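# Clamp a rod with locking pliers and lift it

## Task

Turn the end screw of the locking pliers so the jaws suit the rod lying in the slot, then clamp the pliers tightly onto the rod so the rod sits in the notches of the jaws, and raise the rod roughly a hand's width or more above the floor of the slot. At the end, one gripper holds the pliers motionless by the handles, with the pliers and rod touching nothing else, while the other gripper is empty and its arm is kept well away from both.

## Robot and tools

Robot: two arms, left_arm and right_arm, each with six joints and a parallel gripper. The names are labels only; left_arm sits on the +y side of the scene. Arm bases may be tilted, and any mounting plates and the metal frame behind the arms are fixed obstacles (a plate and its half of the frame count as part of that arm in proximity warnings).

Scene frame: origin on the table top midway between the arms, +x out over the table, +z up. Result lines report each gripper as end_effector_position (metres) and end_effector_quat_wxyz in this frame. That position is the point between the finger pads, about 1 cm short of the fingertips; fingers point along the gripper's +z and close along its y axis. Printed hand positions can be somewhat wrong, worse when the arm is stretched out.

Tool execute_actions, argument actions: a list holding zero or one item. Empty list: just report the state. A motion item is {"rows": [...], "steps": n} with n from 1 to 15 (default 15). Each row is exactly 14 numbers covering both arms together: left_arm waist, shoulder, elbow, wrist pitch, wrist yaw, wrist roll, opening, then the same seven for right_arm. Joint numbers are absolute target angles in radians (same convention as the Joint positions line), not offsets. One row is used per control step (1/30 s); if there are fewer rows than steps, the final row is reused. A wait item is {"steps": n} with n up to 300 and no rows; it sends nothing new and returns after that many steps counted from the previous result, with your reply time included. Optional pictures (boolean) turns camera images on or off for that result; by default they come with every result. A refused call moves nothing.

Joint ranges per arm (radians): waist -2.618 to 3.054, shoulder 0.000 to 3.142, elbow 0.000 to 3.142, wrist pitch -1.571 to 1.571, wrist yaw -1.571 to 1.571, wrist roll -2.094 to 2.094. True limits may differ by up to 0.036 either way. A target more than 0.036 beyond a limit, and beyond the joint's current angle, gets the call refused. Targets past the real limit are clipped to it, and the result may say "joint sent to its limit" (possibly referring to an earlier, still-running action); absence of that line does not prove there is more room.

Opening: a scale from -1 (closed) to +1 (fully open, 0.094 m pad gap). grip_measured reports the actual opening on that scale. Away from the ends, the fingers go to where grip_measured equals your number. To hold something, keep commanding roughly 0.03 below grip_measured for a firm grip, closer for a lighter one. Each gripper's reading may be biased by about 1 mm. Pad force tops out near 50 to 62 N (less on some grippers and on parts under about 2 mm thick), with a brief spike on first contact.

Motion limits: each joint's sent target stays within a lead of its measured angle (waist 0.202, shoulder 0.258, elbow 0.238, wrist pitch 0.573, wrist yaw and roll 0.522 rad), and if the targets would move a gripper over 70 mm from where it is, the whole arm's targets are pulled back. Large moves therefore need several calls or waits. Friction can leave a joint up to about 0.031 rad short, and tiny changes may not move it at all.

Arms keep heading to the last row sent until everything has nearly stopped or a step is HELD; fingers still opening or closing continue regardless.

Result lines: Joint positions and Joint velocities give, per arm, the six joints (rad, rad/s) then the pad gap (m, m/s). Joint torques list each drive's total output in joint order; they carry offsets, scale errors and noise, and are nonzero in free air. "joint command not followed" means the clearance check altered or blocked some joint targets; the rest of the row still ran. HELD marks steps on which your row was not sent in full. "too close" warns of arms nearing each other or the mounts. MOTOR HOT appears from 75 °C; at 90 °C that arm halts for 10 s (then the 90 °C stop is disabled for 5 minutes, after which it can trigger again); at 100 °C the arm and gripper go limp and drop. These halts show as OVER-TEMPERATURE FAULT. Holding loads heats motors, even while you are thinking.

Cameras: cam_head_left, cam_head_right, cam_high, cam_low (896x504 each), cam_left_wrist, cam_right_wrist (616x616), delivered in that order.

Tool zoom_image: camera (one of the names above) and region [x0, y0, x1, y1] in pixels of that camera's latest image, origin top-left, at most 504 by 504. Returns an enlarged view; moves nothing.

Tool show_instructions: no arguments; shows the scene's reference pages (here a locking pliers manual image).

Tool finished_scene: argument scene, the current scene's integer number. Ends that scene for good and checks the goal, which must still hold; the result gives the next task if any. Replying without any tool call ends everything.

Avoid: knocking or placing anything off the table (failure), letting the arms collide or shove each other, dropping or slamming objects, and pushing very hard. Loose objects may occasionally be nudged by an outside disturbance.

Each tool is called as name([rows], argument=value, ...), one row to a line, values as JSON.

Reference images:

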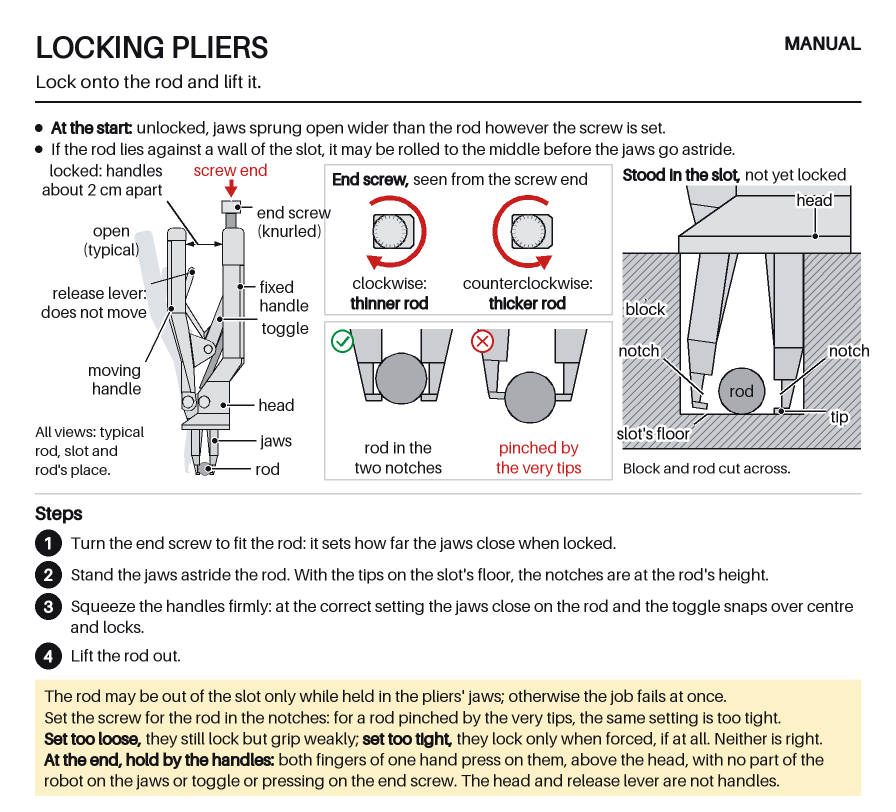

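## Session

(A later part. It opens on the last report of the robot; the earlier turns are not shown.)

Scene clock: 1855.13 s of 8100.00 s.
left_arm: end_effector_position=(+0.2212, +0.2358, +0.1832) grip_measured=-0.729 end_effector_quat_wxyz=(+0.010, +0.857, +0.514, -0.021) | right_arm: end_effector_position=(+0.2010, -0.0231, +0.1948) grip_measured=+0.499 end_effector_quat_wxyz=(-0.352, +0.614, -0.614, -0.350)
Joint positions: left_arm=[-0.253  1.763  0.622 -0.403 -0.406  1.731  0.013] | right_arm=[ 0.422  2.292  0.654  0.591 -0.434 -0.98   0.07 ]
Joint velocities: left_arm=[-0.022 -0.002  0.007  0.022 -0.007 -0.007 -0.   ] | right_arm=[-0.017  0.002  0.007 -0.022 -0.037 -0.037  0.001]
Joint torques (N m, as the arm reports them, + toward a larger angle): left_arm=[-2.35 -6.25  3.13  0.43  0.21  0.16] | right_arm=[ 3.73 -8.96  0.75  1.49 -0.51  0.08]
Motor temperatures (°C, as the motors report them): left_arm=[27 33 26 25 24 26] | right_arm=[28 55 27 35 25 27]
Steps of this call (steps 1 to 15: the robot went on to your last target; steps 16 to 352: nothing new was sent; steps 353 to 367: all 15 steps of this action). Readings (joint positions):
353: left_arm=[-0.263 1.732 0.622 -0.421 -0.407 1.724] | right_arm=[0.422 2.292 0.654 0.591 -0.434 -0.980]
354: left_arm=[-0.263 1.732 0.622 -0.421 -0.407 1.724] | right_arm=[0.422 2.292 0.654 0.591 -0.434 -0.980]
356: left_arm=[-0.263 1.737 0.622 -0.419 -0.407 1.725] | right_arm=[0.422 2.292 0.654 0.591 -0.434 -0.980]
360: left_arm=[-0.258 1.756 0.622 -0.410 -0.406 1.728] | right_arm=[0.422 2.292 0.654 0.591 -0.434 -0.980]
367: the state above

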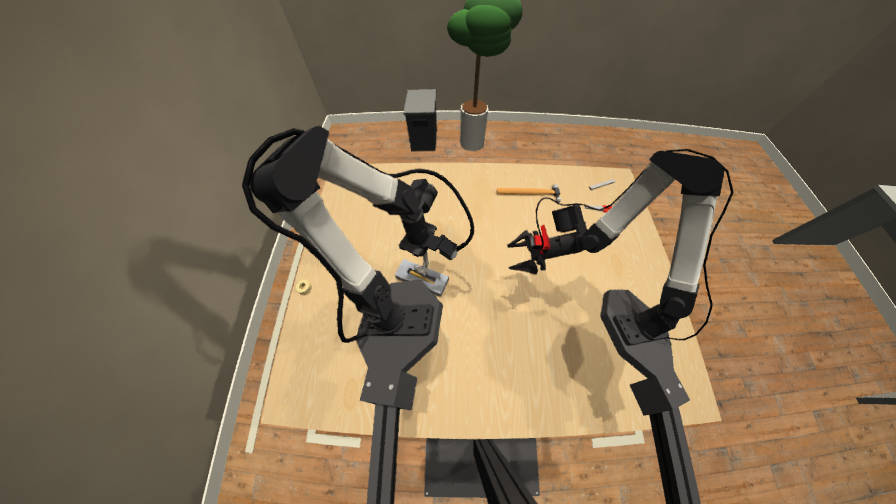

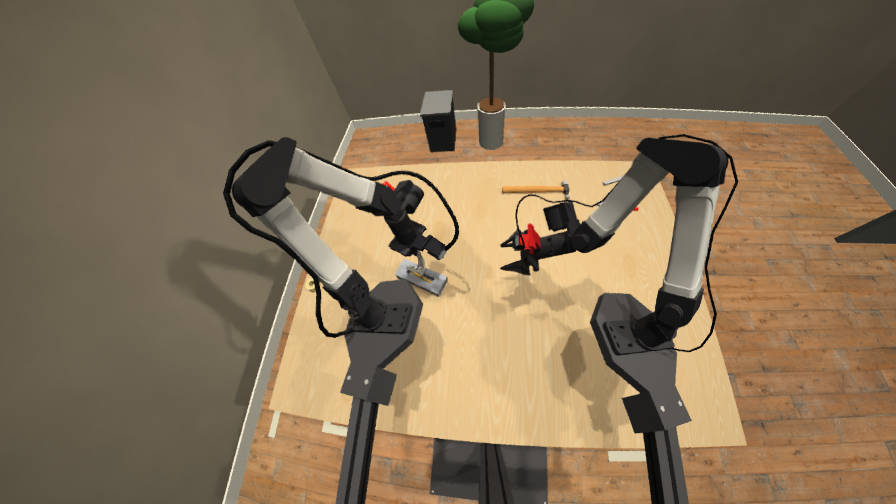

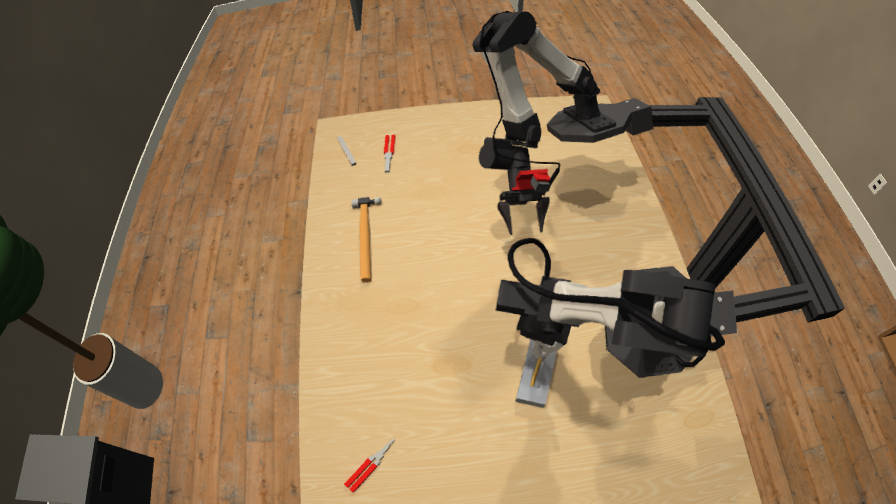

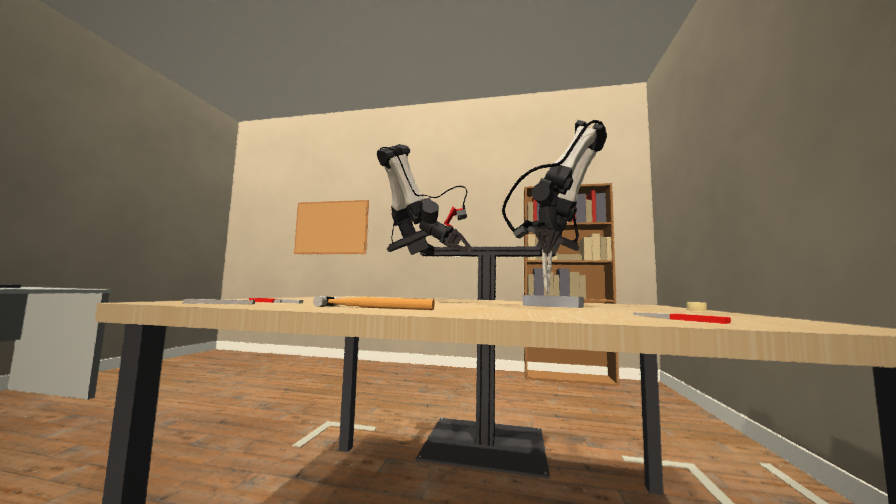

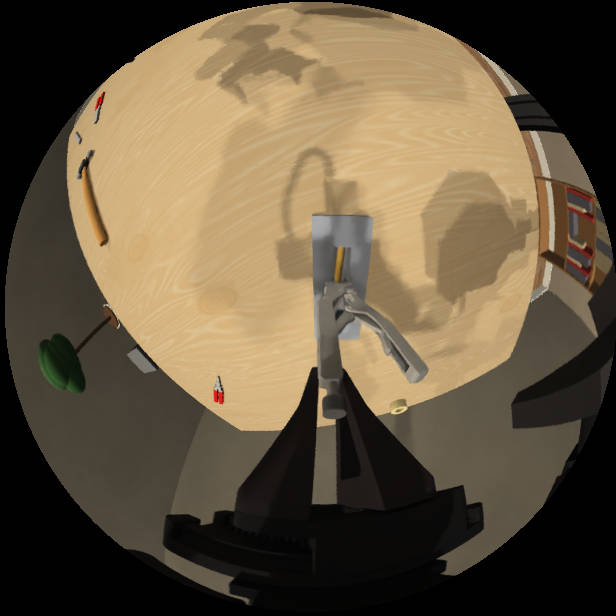

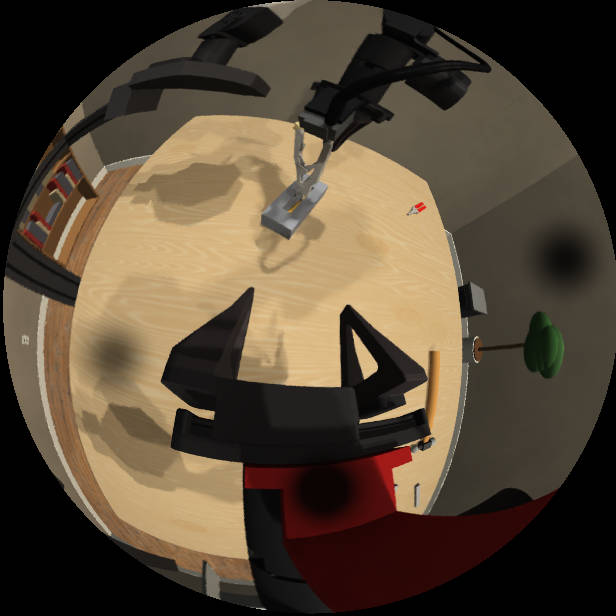

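execute_actions([
  {"rows":[[-0.241,1.779,0.61,-0.39,-0.398,1.738,-0.745,0.425,2.283,0.63,0.6,-0.44,-0.98,0.5],[-0.2395,1.783,0.61,-0.386,-0.398,1.74,-0.745,0.425,2.283,0.63,0.6,-0.44,-0.98,0.5],[-0.238,1.787,0.61,-0.379,-0.398,1.741,-0.745,0.425,2.283,0.63,0.6,-0.44,-0.98,0.5],[-0.2365,1.791,0.61,-0.373,-0.398,1.743,-0.745,0.425,2.283,0.63,0.6,-0.44,-0.98,0.5],[-0.235,1.795,0.61,-0.368,-0.398,1.744,-0.745,0.425,2.283,0.63,0.6,-0.44,-0.98,0.5],[-0.2335,1.799,0.61,-0.364,-0.398,1.746,-0.745,0.425,2.283,0.63,0.6,-0.44,-0.98,0.5],[-0.232,1.803,0.61,-0.36,-0.398,1.747,-0.745,0.425,2.283,0.63,0.6,-0.44,-0.98,0.5],[-0.2305,1.807,0.61,-0.356,-0.398,1.749,-0.745,0.425,2.283,0.63,0.6,-0.44,-0.98,0.5],[-0.229,1.811,0.61,-0.352,-0.398,1.75,-0.745,0.425,2.283,0.63,0.6,-0.44,-0.98,0.5],[-0.2275,1.815,0.61,-0.349,-0.398,1.752,-0.745,0.425,2.283,0.63,0.6,-0.44,-0.98,0.5],[-0.226,1.819,0.61,-0.347,-0.398,1.753,-0.745,0.425,2.283,0.63,0.6,-0.44,-0.98,0.5],[-0.2245,1.823,0.61,-0.347,-0.398,1.755,-0.745,0.425,2.283,0.63,0.6,-0.44,-0.98,0.5]],"steps":15},
])

zoom_image(camera="cam_left_wrist", region=[290, 220, 390, 320])

zoom_image(camera="cam_right_wrist", region=[255, 150, 345, 240])

Scene clock: 1865.00 s of 8100.00 s.
left_arm: end_effector_position=(+0.2223, +0.2337, +0.1800) grip_measured=-0.729 end_effector_quat_wxyz=(+0.013, +0.859, +0.511, -0.022) | right_arm: end_effector_position=(+0.2010, -0.0231, +0.1948) grip_measured=+0.499 end_effector_quat_wxyz=(-0.352, +0.614, -0.614, -0.350)
Joint positions: left_arm=[-0.25   1.778  0.622 -0.382 -0.4    1.746  0.013] | right_arm=[ 0.422  2.292  0.654  0.591 -0.434 -0.98   0.07 ]
Joint velocities: left_arm=[-0.017 -0.017 -0.007 -0.022 -0.066  0.081  0.   ] | right_arm=[-0.007 -0.007  0.002  0.051  0.007 -0.037  0.   ]
Joint torques (N m, as the arm reports them, + toward a larger angle): left_arm=[-1.37 -3.21  3.08  0.68  0.1   0.14] | right_arm=[ 3.8  -8.92  0.84  1.46 -0.49  0.09]
Motor temperatures (°C, as the motors report them): left_arm=[27 33 26 25 24 26] | right_arm=[28 55 27 35 25 27]
Steps of this call (steps 1 to 15: the robot went on to your last target; steps 16 to 281: nothing new was sent; steps 282 to 296: all 15 steps of this action). Readings (joint positions):
282: left_arm=[-0.253 1.763 0.622 -0.400 -0.406 1.732] | right_arm=[0.422 2.292 0.654 0.591 -0.434 -0.980]
283: left_arm=[-0.253 1.763 0.622 -0.400 -0.406 1.733] | right_arm=[0.422 2.292 0.654 0.591 -0.434 -0.980]
285: left_arm=[-0.252 1.768 0.622 -0.395 -0.406 1.734] | right_arm=[0.422 2.292 0.654 0.591 -0.434 -0.980]
289: left_arm=[-0.250 1.776 0.622 -0.385 -0.403 1.738] | right_arm=[0.422 2.292 0.654 0.591 -0.434 -0.980]
296: the state above

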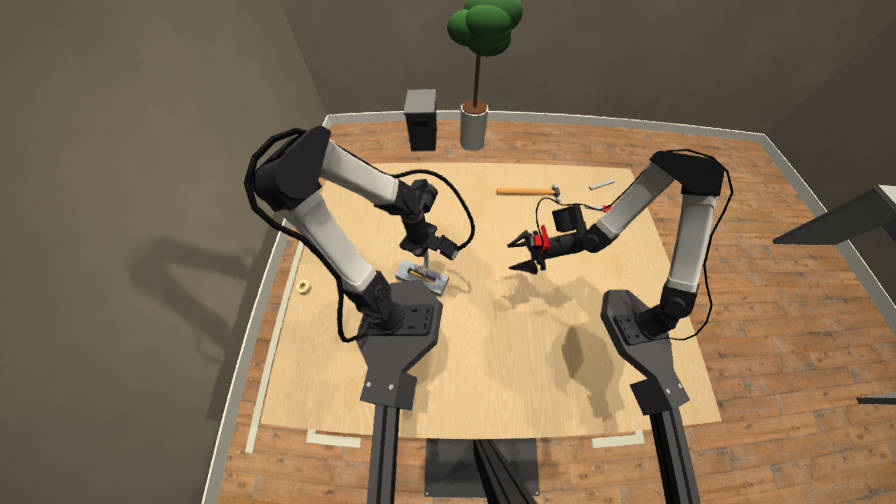

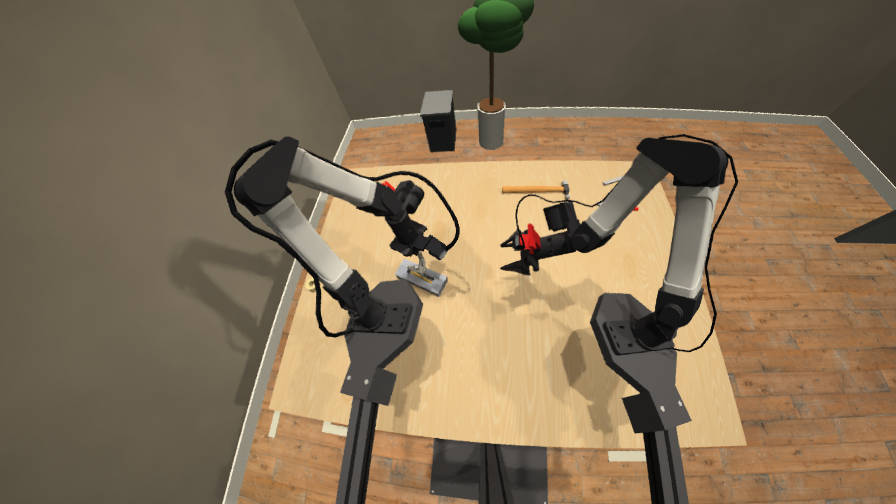

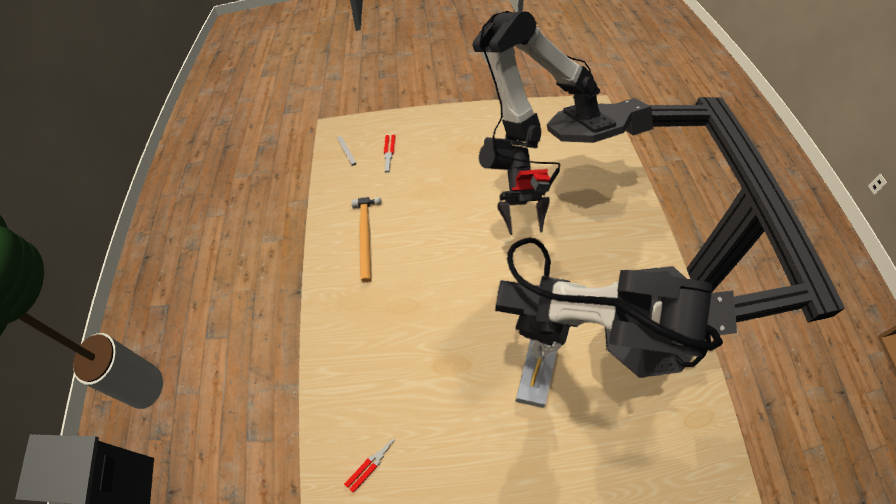

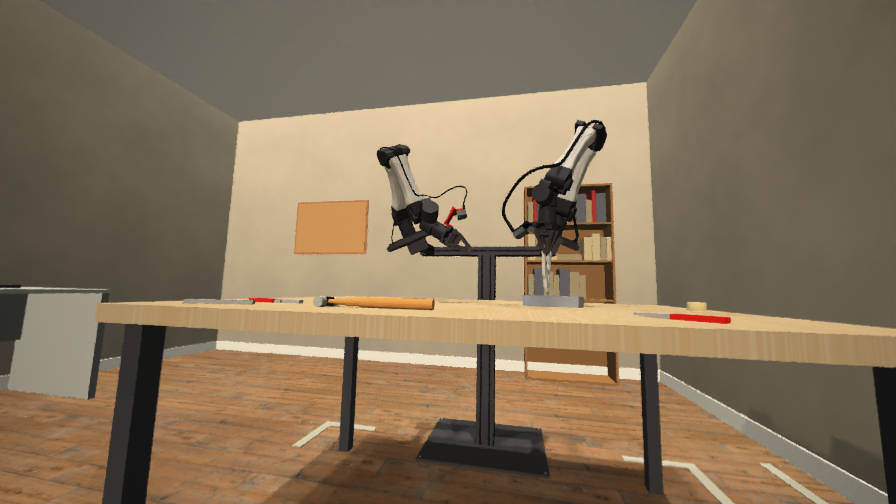

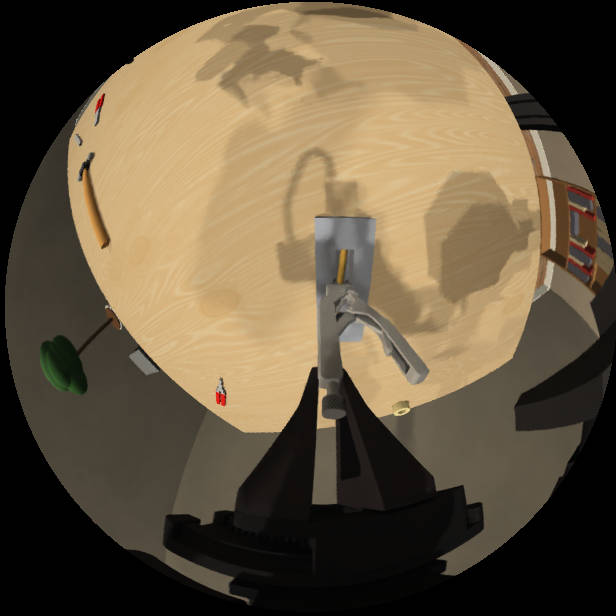

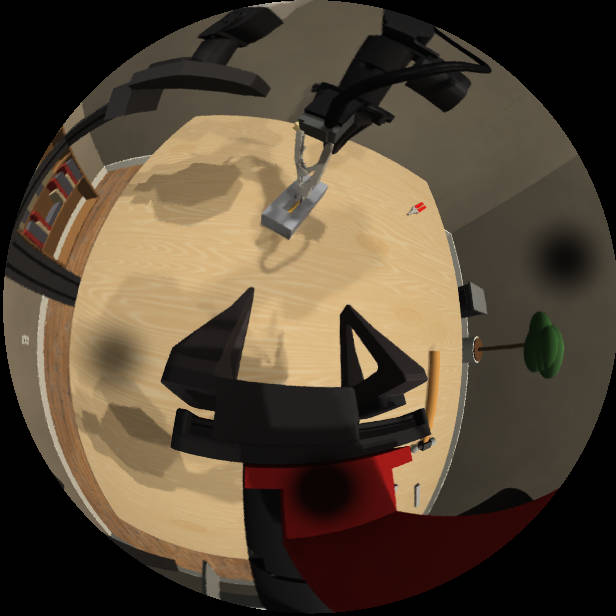

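Region (290, 220, 390, 320) of cam_left_wrist's 616x616 image, scaled by 5.040, with more detail than that image has.

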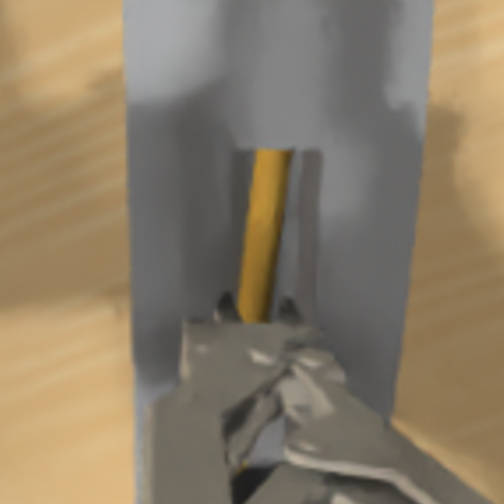

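Region (255, 150, 345, 240) of cam_right_wrist's 616x616 image, scaled by 5.600, with more detail than that image has.

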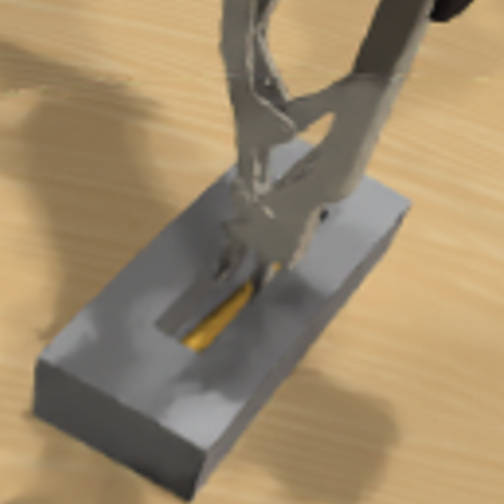

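execute_actions([
  {"rows": [[-0.255,1.75,0.615,-0.39,-0.398,1.745,-0.745,0.425,2.283,0.63,0.6,-0.44,-0.98,0.5]], "steps": 15},
])

Scene clock: 1900.07 s of 8100.00 s.
left_arm: end_effector_position=(+0.2243, +0.2342, +0.1826) grip_measured=-0.729 end_effector_quat_wxyz=(+0.017, +0.859, +0.511, -0.019) | right_arm: end_effector_position=(+0.2010, -0.0231, +0.1948) grip_measured=+0.499 end_effector_quat_wxyz=(-0.352, +0.614, -0.614, -0.350)
Joint positions: left_arm=[-0.25   1.765  0.622 -0.385 -0.4    1.749  0.013] | right_arm=[ 0.422  2.292  0.654  0.591 -0.434 -0.98   0.07 ]
Joint velocities: left_arm=[-0.002 -0.007 -0.007 -0.037 -0.125 -0.007  0.   ] | right_arm=[-0.002 -0.002  0.007 -0.007  0.051 -0.007  0.   ]
Joint torques (N m, as the arm reports them, + toward a larger angle): left_arm=[-3.5  -8.84  3.53  0.27  0.14  0.07] | right_arm=[ 3.91 -9.03  0.71  1.5  -0.55  0.07]
Motor temperatures (°C, as the motors report them): left_arm=[27 31 26 25 24 26] | right_arm=[28 55 27 35 25 27]
Steps of this call (steps 1 to 15: the robot went on to your last target; steps 16 to 1037: nothing new was sent; steps 1038 to 1052: all 15 steps of this action). Readings (joint positions):
1038: left_arm=[-0.250 1.774 0.622 -0.383 -0.400 1.749] | right_arm=[0.422 2.292 0.654 0.591 -0.434 -0.980]
1039: left_arm=[-0.250 1.771 0.622 -0.385 -0.400 1.749] | right_arm=[0.422 2.292 0.654 0.591 -0.434 -0.980]
1041: left_arm=[-0.250 1.766 0.622 -0.385 -0.400 1.749] | right_arm=[0.422 2.292 0.654 0.591 -0.434 -0.980]
1045: left_arm=[-0.250 1.765 0.622 -0.385 -0.400 1.749] | right_arm=[0.422 2.292 0.654 0.591 -0.434 -0.980]
1052: the state above

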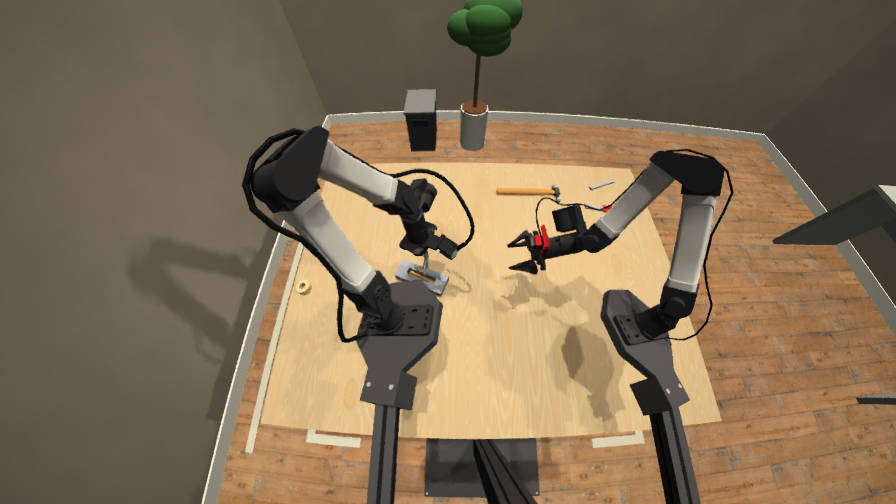

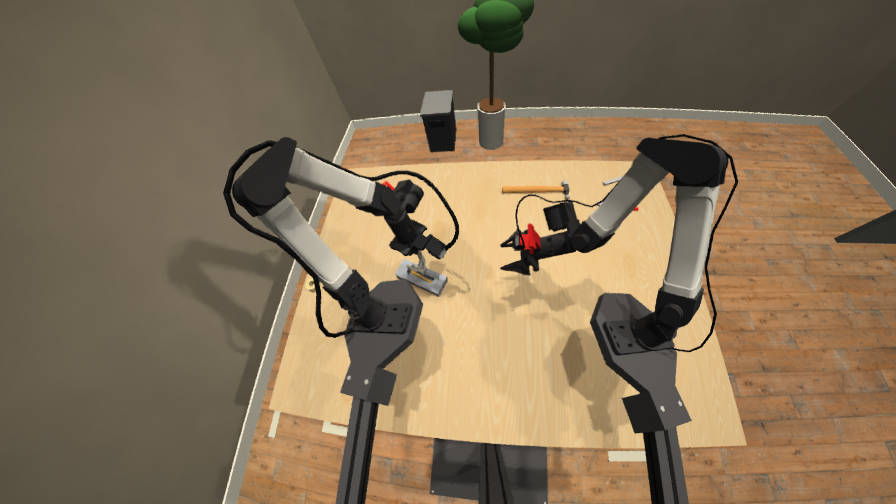

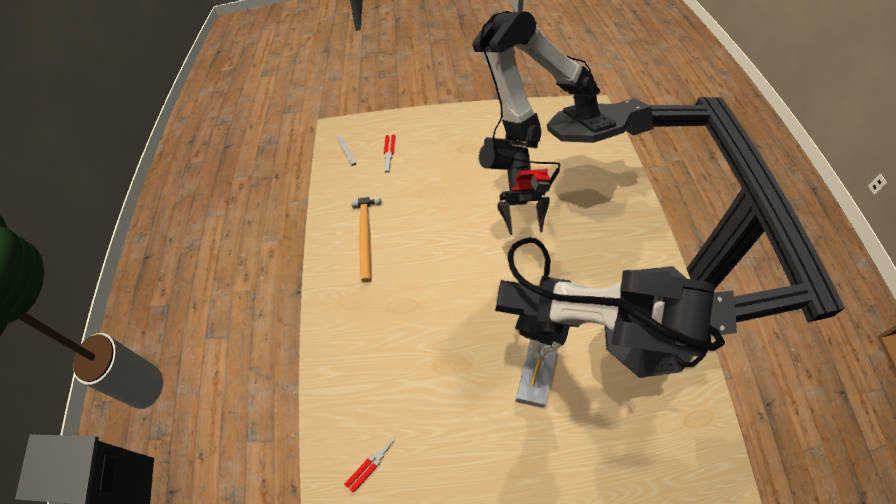

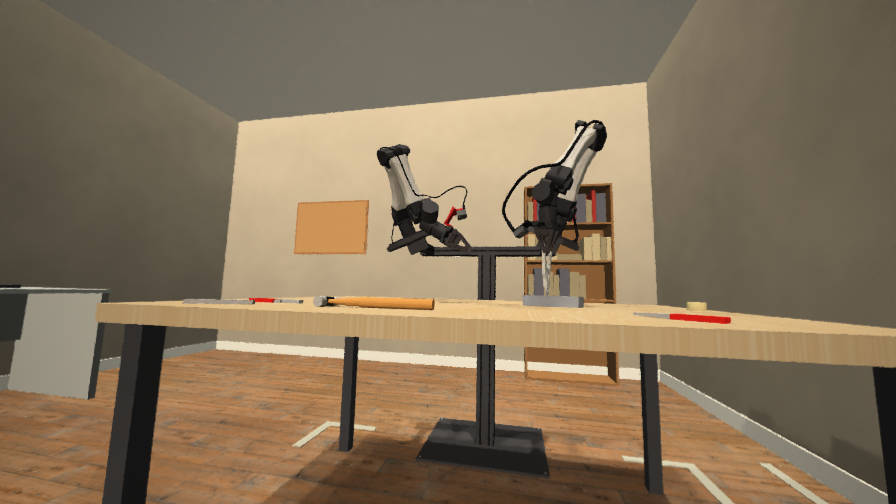

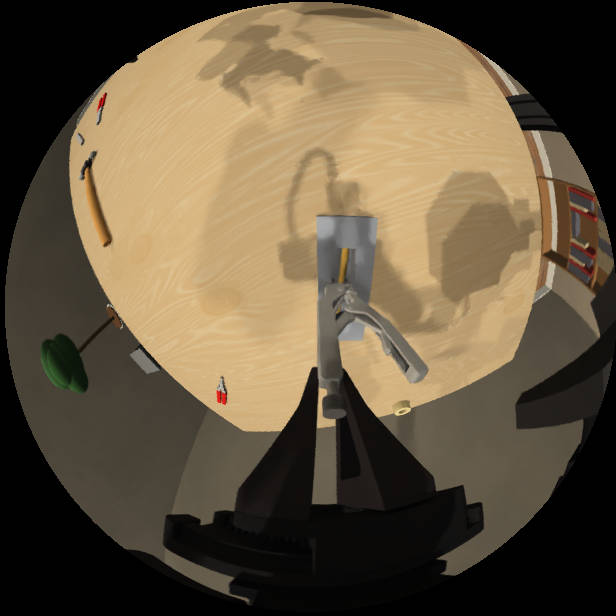

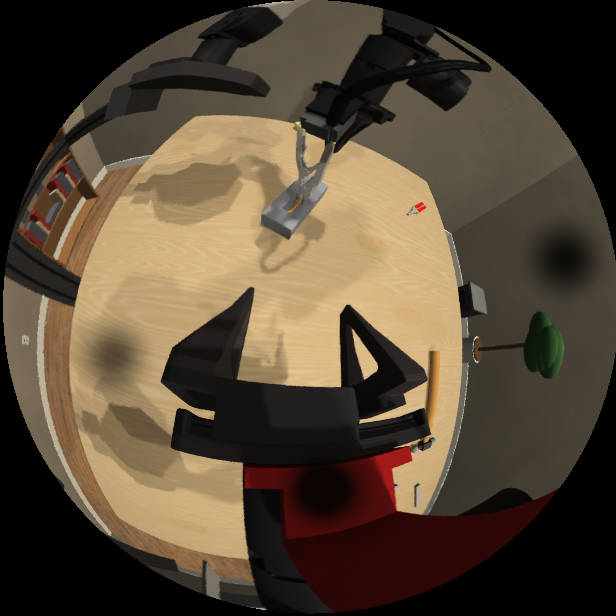

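execute_actions([
  {"rows": [[-0.258,1.742,0.6,-0.40,-0.398,1.745,-0.745,0.425,2.283,0.63,0.6,-0.44,-0.98,0.5],[-0.258,1.742,0.6,-0.41,-0.398,1.745,-0.745,0.425,2.283,0.63,0.6,-0.44,-0.98,0.5],[-0.258,1.742,0.6,-0.42,-0.398,1.745,-0.745,0.425,2.283,0.63,0.6,-0.44,-0.98,0.5]], "steps": 15},
])

zoom_image(camera="cam_left_wrist", region=[290, 220, 390, 320])

zoom_image(camera="cam_right_wrist", region=[255, 150, 345, 240])

Scene clock: 1905.63 s of 8100.00 s.
left_arm: end_effector_position=(+0.2219, +0.2357, +0.1840) grip_measured=-0.729 end_effector_quat_wxyz=(+0.013, +0.860, +0.509, -0.022) | right_arm: end_effector_position=(+0.2010, -0.0231, +0.1948) grip_measured=+0.499 end_effector_quat_wxyz=(-0.352, +0.614, -0.614, -0.350)
Joint positions: left_arm=[-0.25   1.758  0.622 -0.403 -0.4    1.749  0.013] | right_arm=[ 0.422  2.292  0.654  0.591 -0.434 -0.98   0.07 ]
Joint velocities: left_arm=[-0.037  0.002  0.007 -0.081  0.007 -0.051  0.   ] | right_arm=[-0.007 -0.007  0.002 -0.051 -0.051 -0.037 -0.001]
Joint torques (N m, as the arm reports them, + toward a larger angle): left_arm=[-3.72 -8.87  2.29  0.13  0.14  0.07] | right_arm=[ 3.85 -8.87  0.92  1.44 -0.51  0.06]
Motor temperatures (°C, as the motors report them): left_arm=[27 31 26 25 24 26] | right_arm=[28 55 27 35 25 27]
Steps of this call (steps 1 to 15: the robot went on to your last target; steps 16 to 152: nothing new was sent; steps 153 to 167: all 15 steps of this action). Readings (joint positions):
153: left_arm=[-0.250 1.765 0.622 -0.385 -0.400 1.749] | right_arm=[0.422 2.292 0.654 0.591 -0.434 -0.980]
154: left_arm=[-0.250 1.765 0.622 -0.386 -0.400 1.749] | right_arm=[0.422 2.292 0.654 0.591 -0.434 -0.980]
156: left_arm=[-0.250 1.761 0.622 -0.392 -0.400 1.749] | right_arm=[0.422 2.292 0.654 0.591 -0.434 -0.980]
160: left_arm=[-0.250 1.758 0.622 -0.399 -0.400 1.749] | right_arm=[0.422 2.292 0.654 0.591 -0.434 -0.980]
167: the state above

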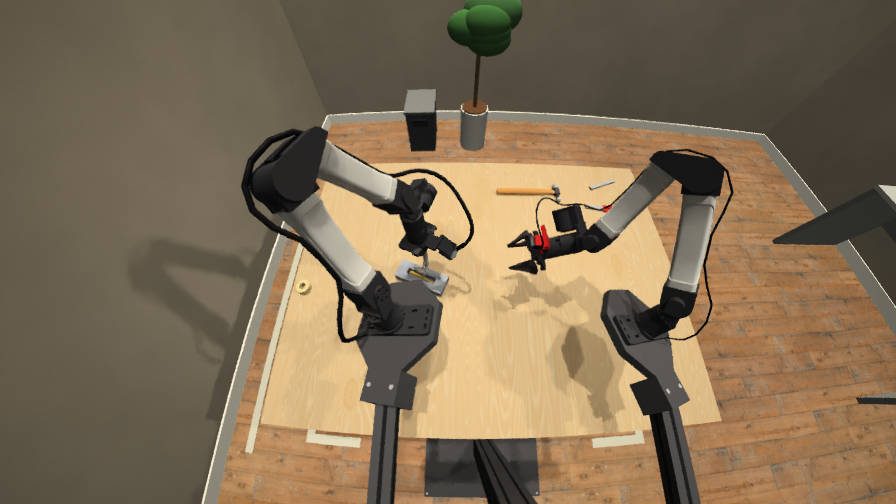

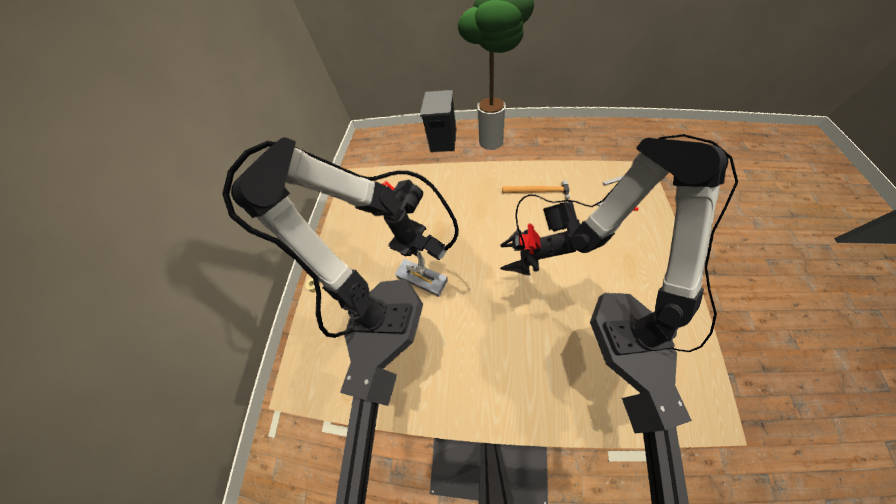

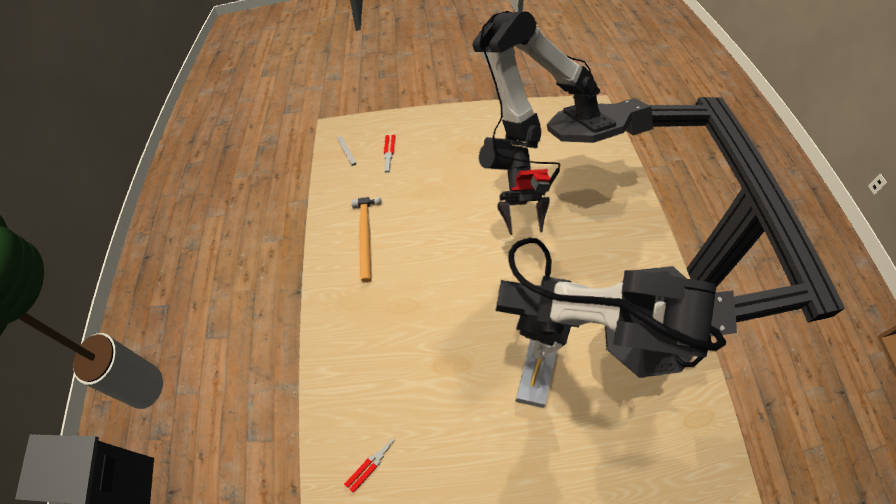

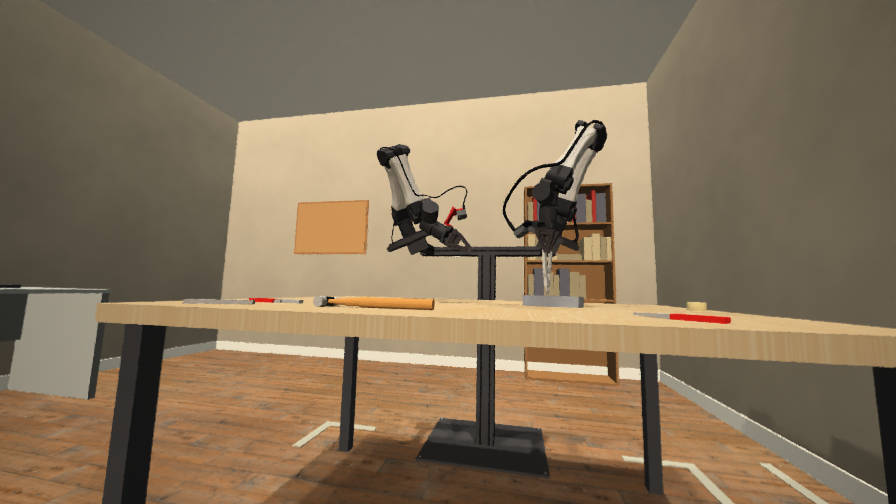

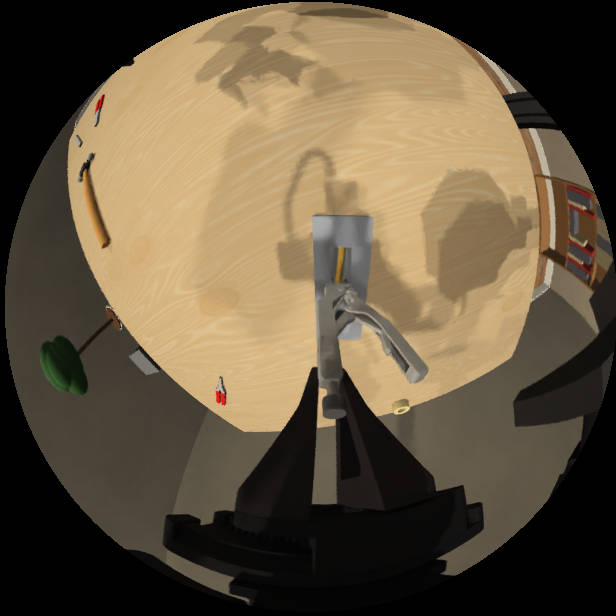

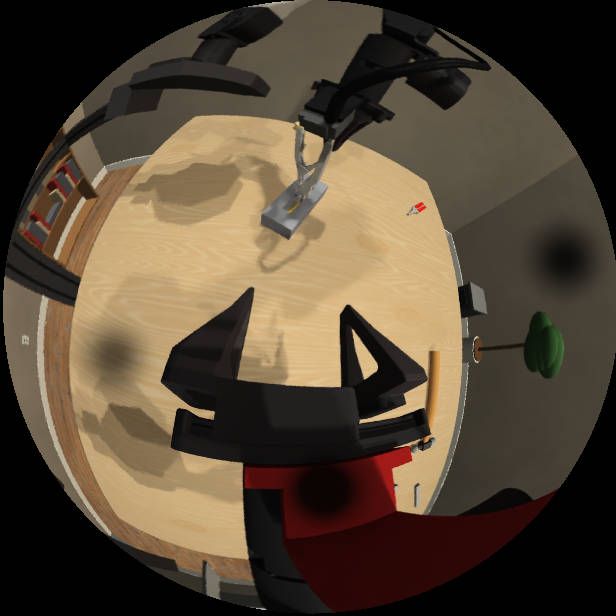

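Region (290, 220, 390, 320) of cam_left_wrist's 616x616 image, scaled by 5.040, with more detail than that image has.

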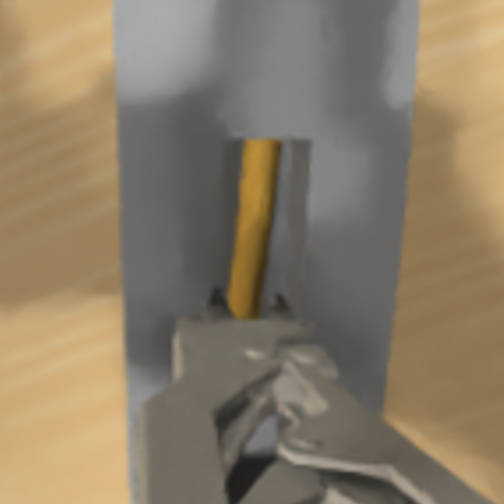

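Region (255, 150, 345, 240) of cam_right_wrist's 616x616 image, scaled by 5.600, with more detail than that image has.

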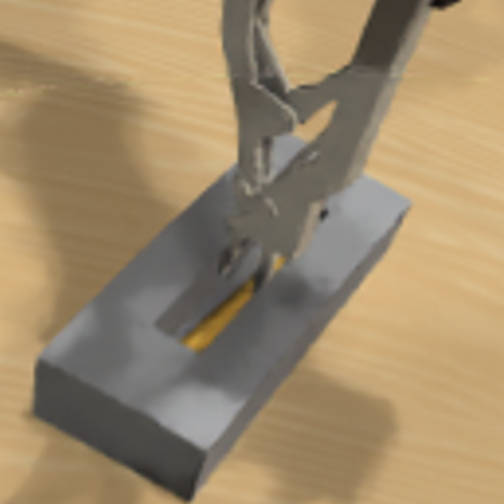

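execute_actions([
  {"rows": [[-0.255,1.745,0.605,-0.426,-0.398,1.745,-0.745,0.425,2.283,0.63,0.6,-0.44,-0.98,0.5]], "steps": 15},
])

zoom_image(camera="cam_left_wrist", region=[290, 220, 390, 320])

Scene clock: 1910.30 s of 8100.00 s.
left_arm: end_effector_position=(+0.2205, +0.2362, +0.1841) grip_measured=-0.729 end_effector_quat_wxyz=(+0.011, +0.861, +0.508, -0.024) | right_arm: end_effector_position=(+0.2010, -0.0231, +0.1948) grip_measured=+0.499 end_effector_quat_wxyz=(-0.352, +0.614, -0.614, -0.350)
Joint positions: left_arm=[-0.25   1.758  0.622 -0.409 -0.4    1.749  0.013] | right_arm=[ 0.422  2.292  0.654  0.591 -0.434 -0.98   0.07 ]
Joint velocities: left_arm=[ 0.002 -0.002 -0.012 -0.066 -0.022  0.022  0.001] | right_arm=[ 0.002  0.002 -0.002  0.051  0.022 -0.095 -0.   ]
Joint torques (N m, as the arm reports them, + toward a larger angle): left_arm=[-3.51 -8.54  2.74  0.1   0.14  0.07] | right_arm=[ 3.78 -8.97  0.69  1.46 -0.55  0.05]
Motor temperatures (°C, as the motors report them): left_arm=[27 31 26 25 24 26] | right_arm=[28 55 27 35 25 27]
Steps of this call (steps 1 to 15: the robot went on to your last target; steps 16 to 125: nothing new was sent; steps 126 to 140: all 15 steps of this action). Readings (joint positions):
126: left_arm=[-0.250 1.758 0.622 -0.404 -0.400 1.749] | right_arm=[0.422 2.292 0.654 0.591 -0.434 -0.980]
127: left_arm=[-0.250 1.758 0.622 -0.404 -0.400 1.749] | right_arm=[0.422 2.292 0.654 0.591 -0.434 -0.980]
129: left_arm=[-0.250 1.758 0.622 -0.406 -0.400 1.749] | right_arm=[0.422 2.292 0.654 0.591 -0.434 -0.980]
133: left_arm=[-0.250 1.758 0.622 -0.408 -0.400 1.749] | right_arm=[0.422 2.292 0.654 0.591 -0.434 -0.980]
140: the state above

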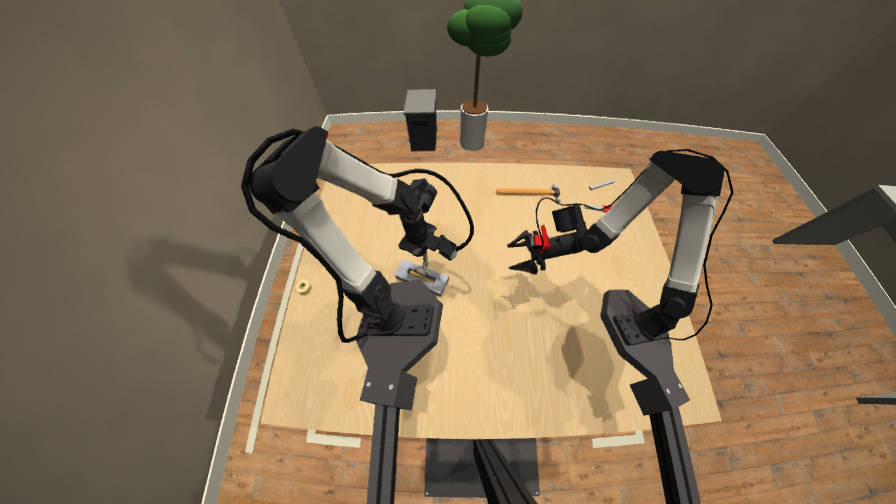

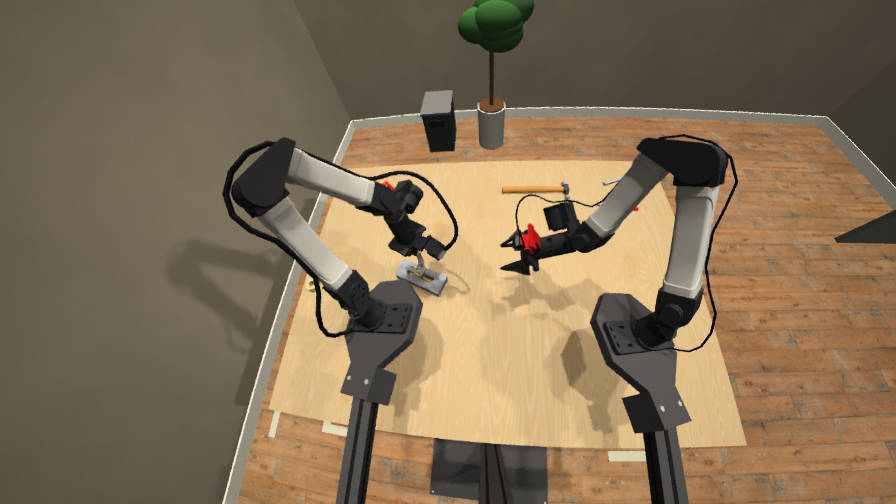

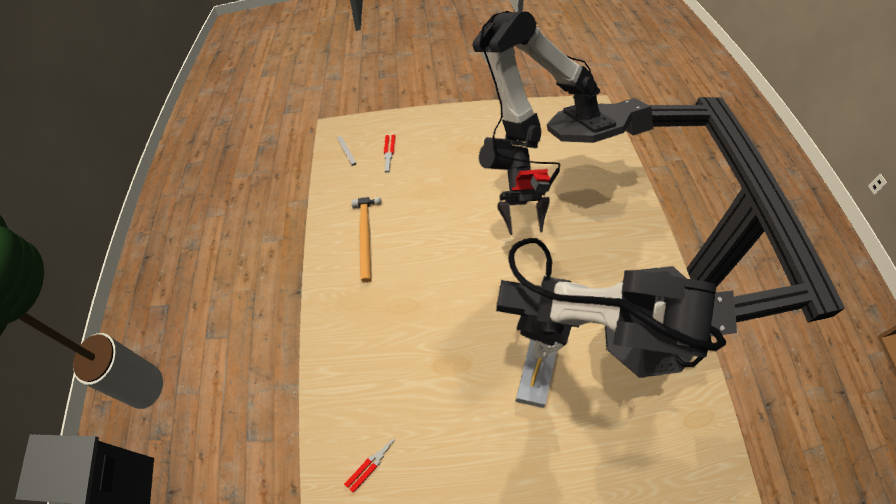

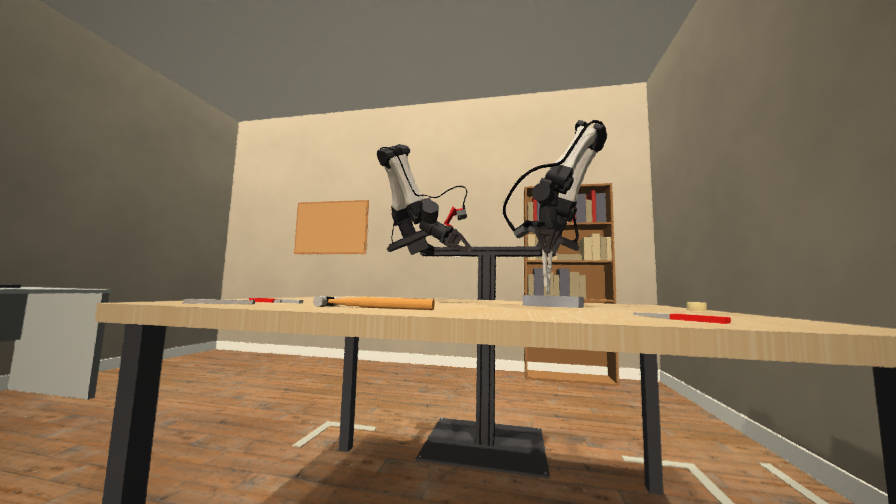

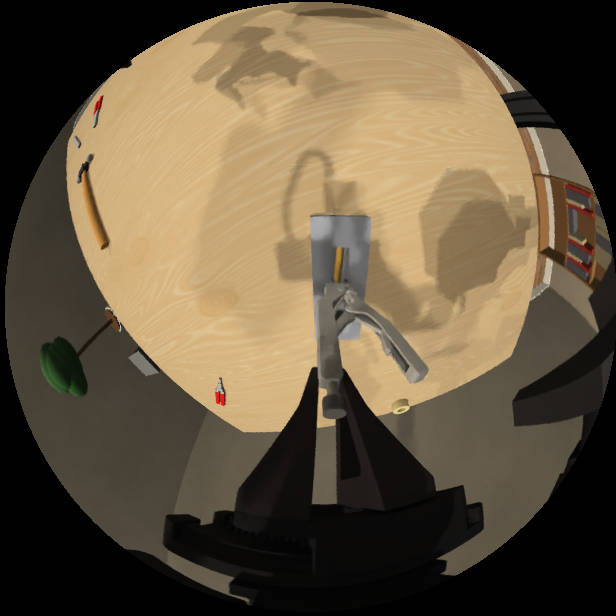

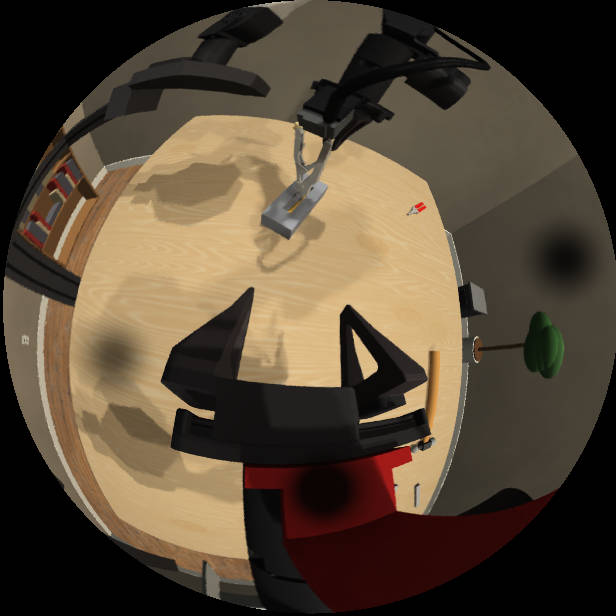

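Region (290, 220, 390, 320) of cam_left_wrist's 616x616 image, scaled by 5.040, with more detail than that image has.

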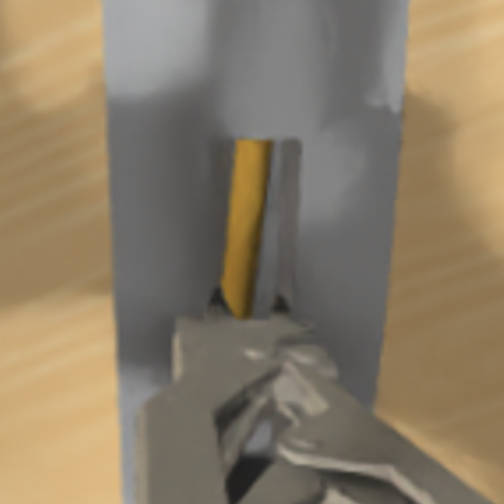

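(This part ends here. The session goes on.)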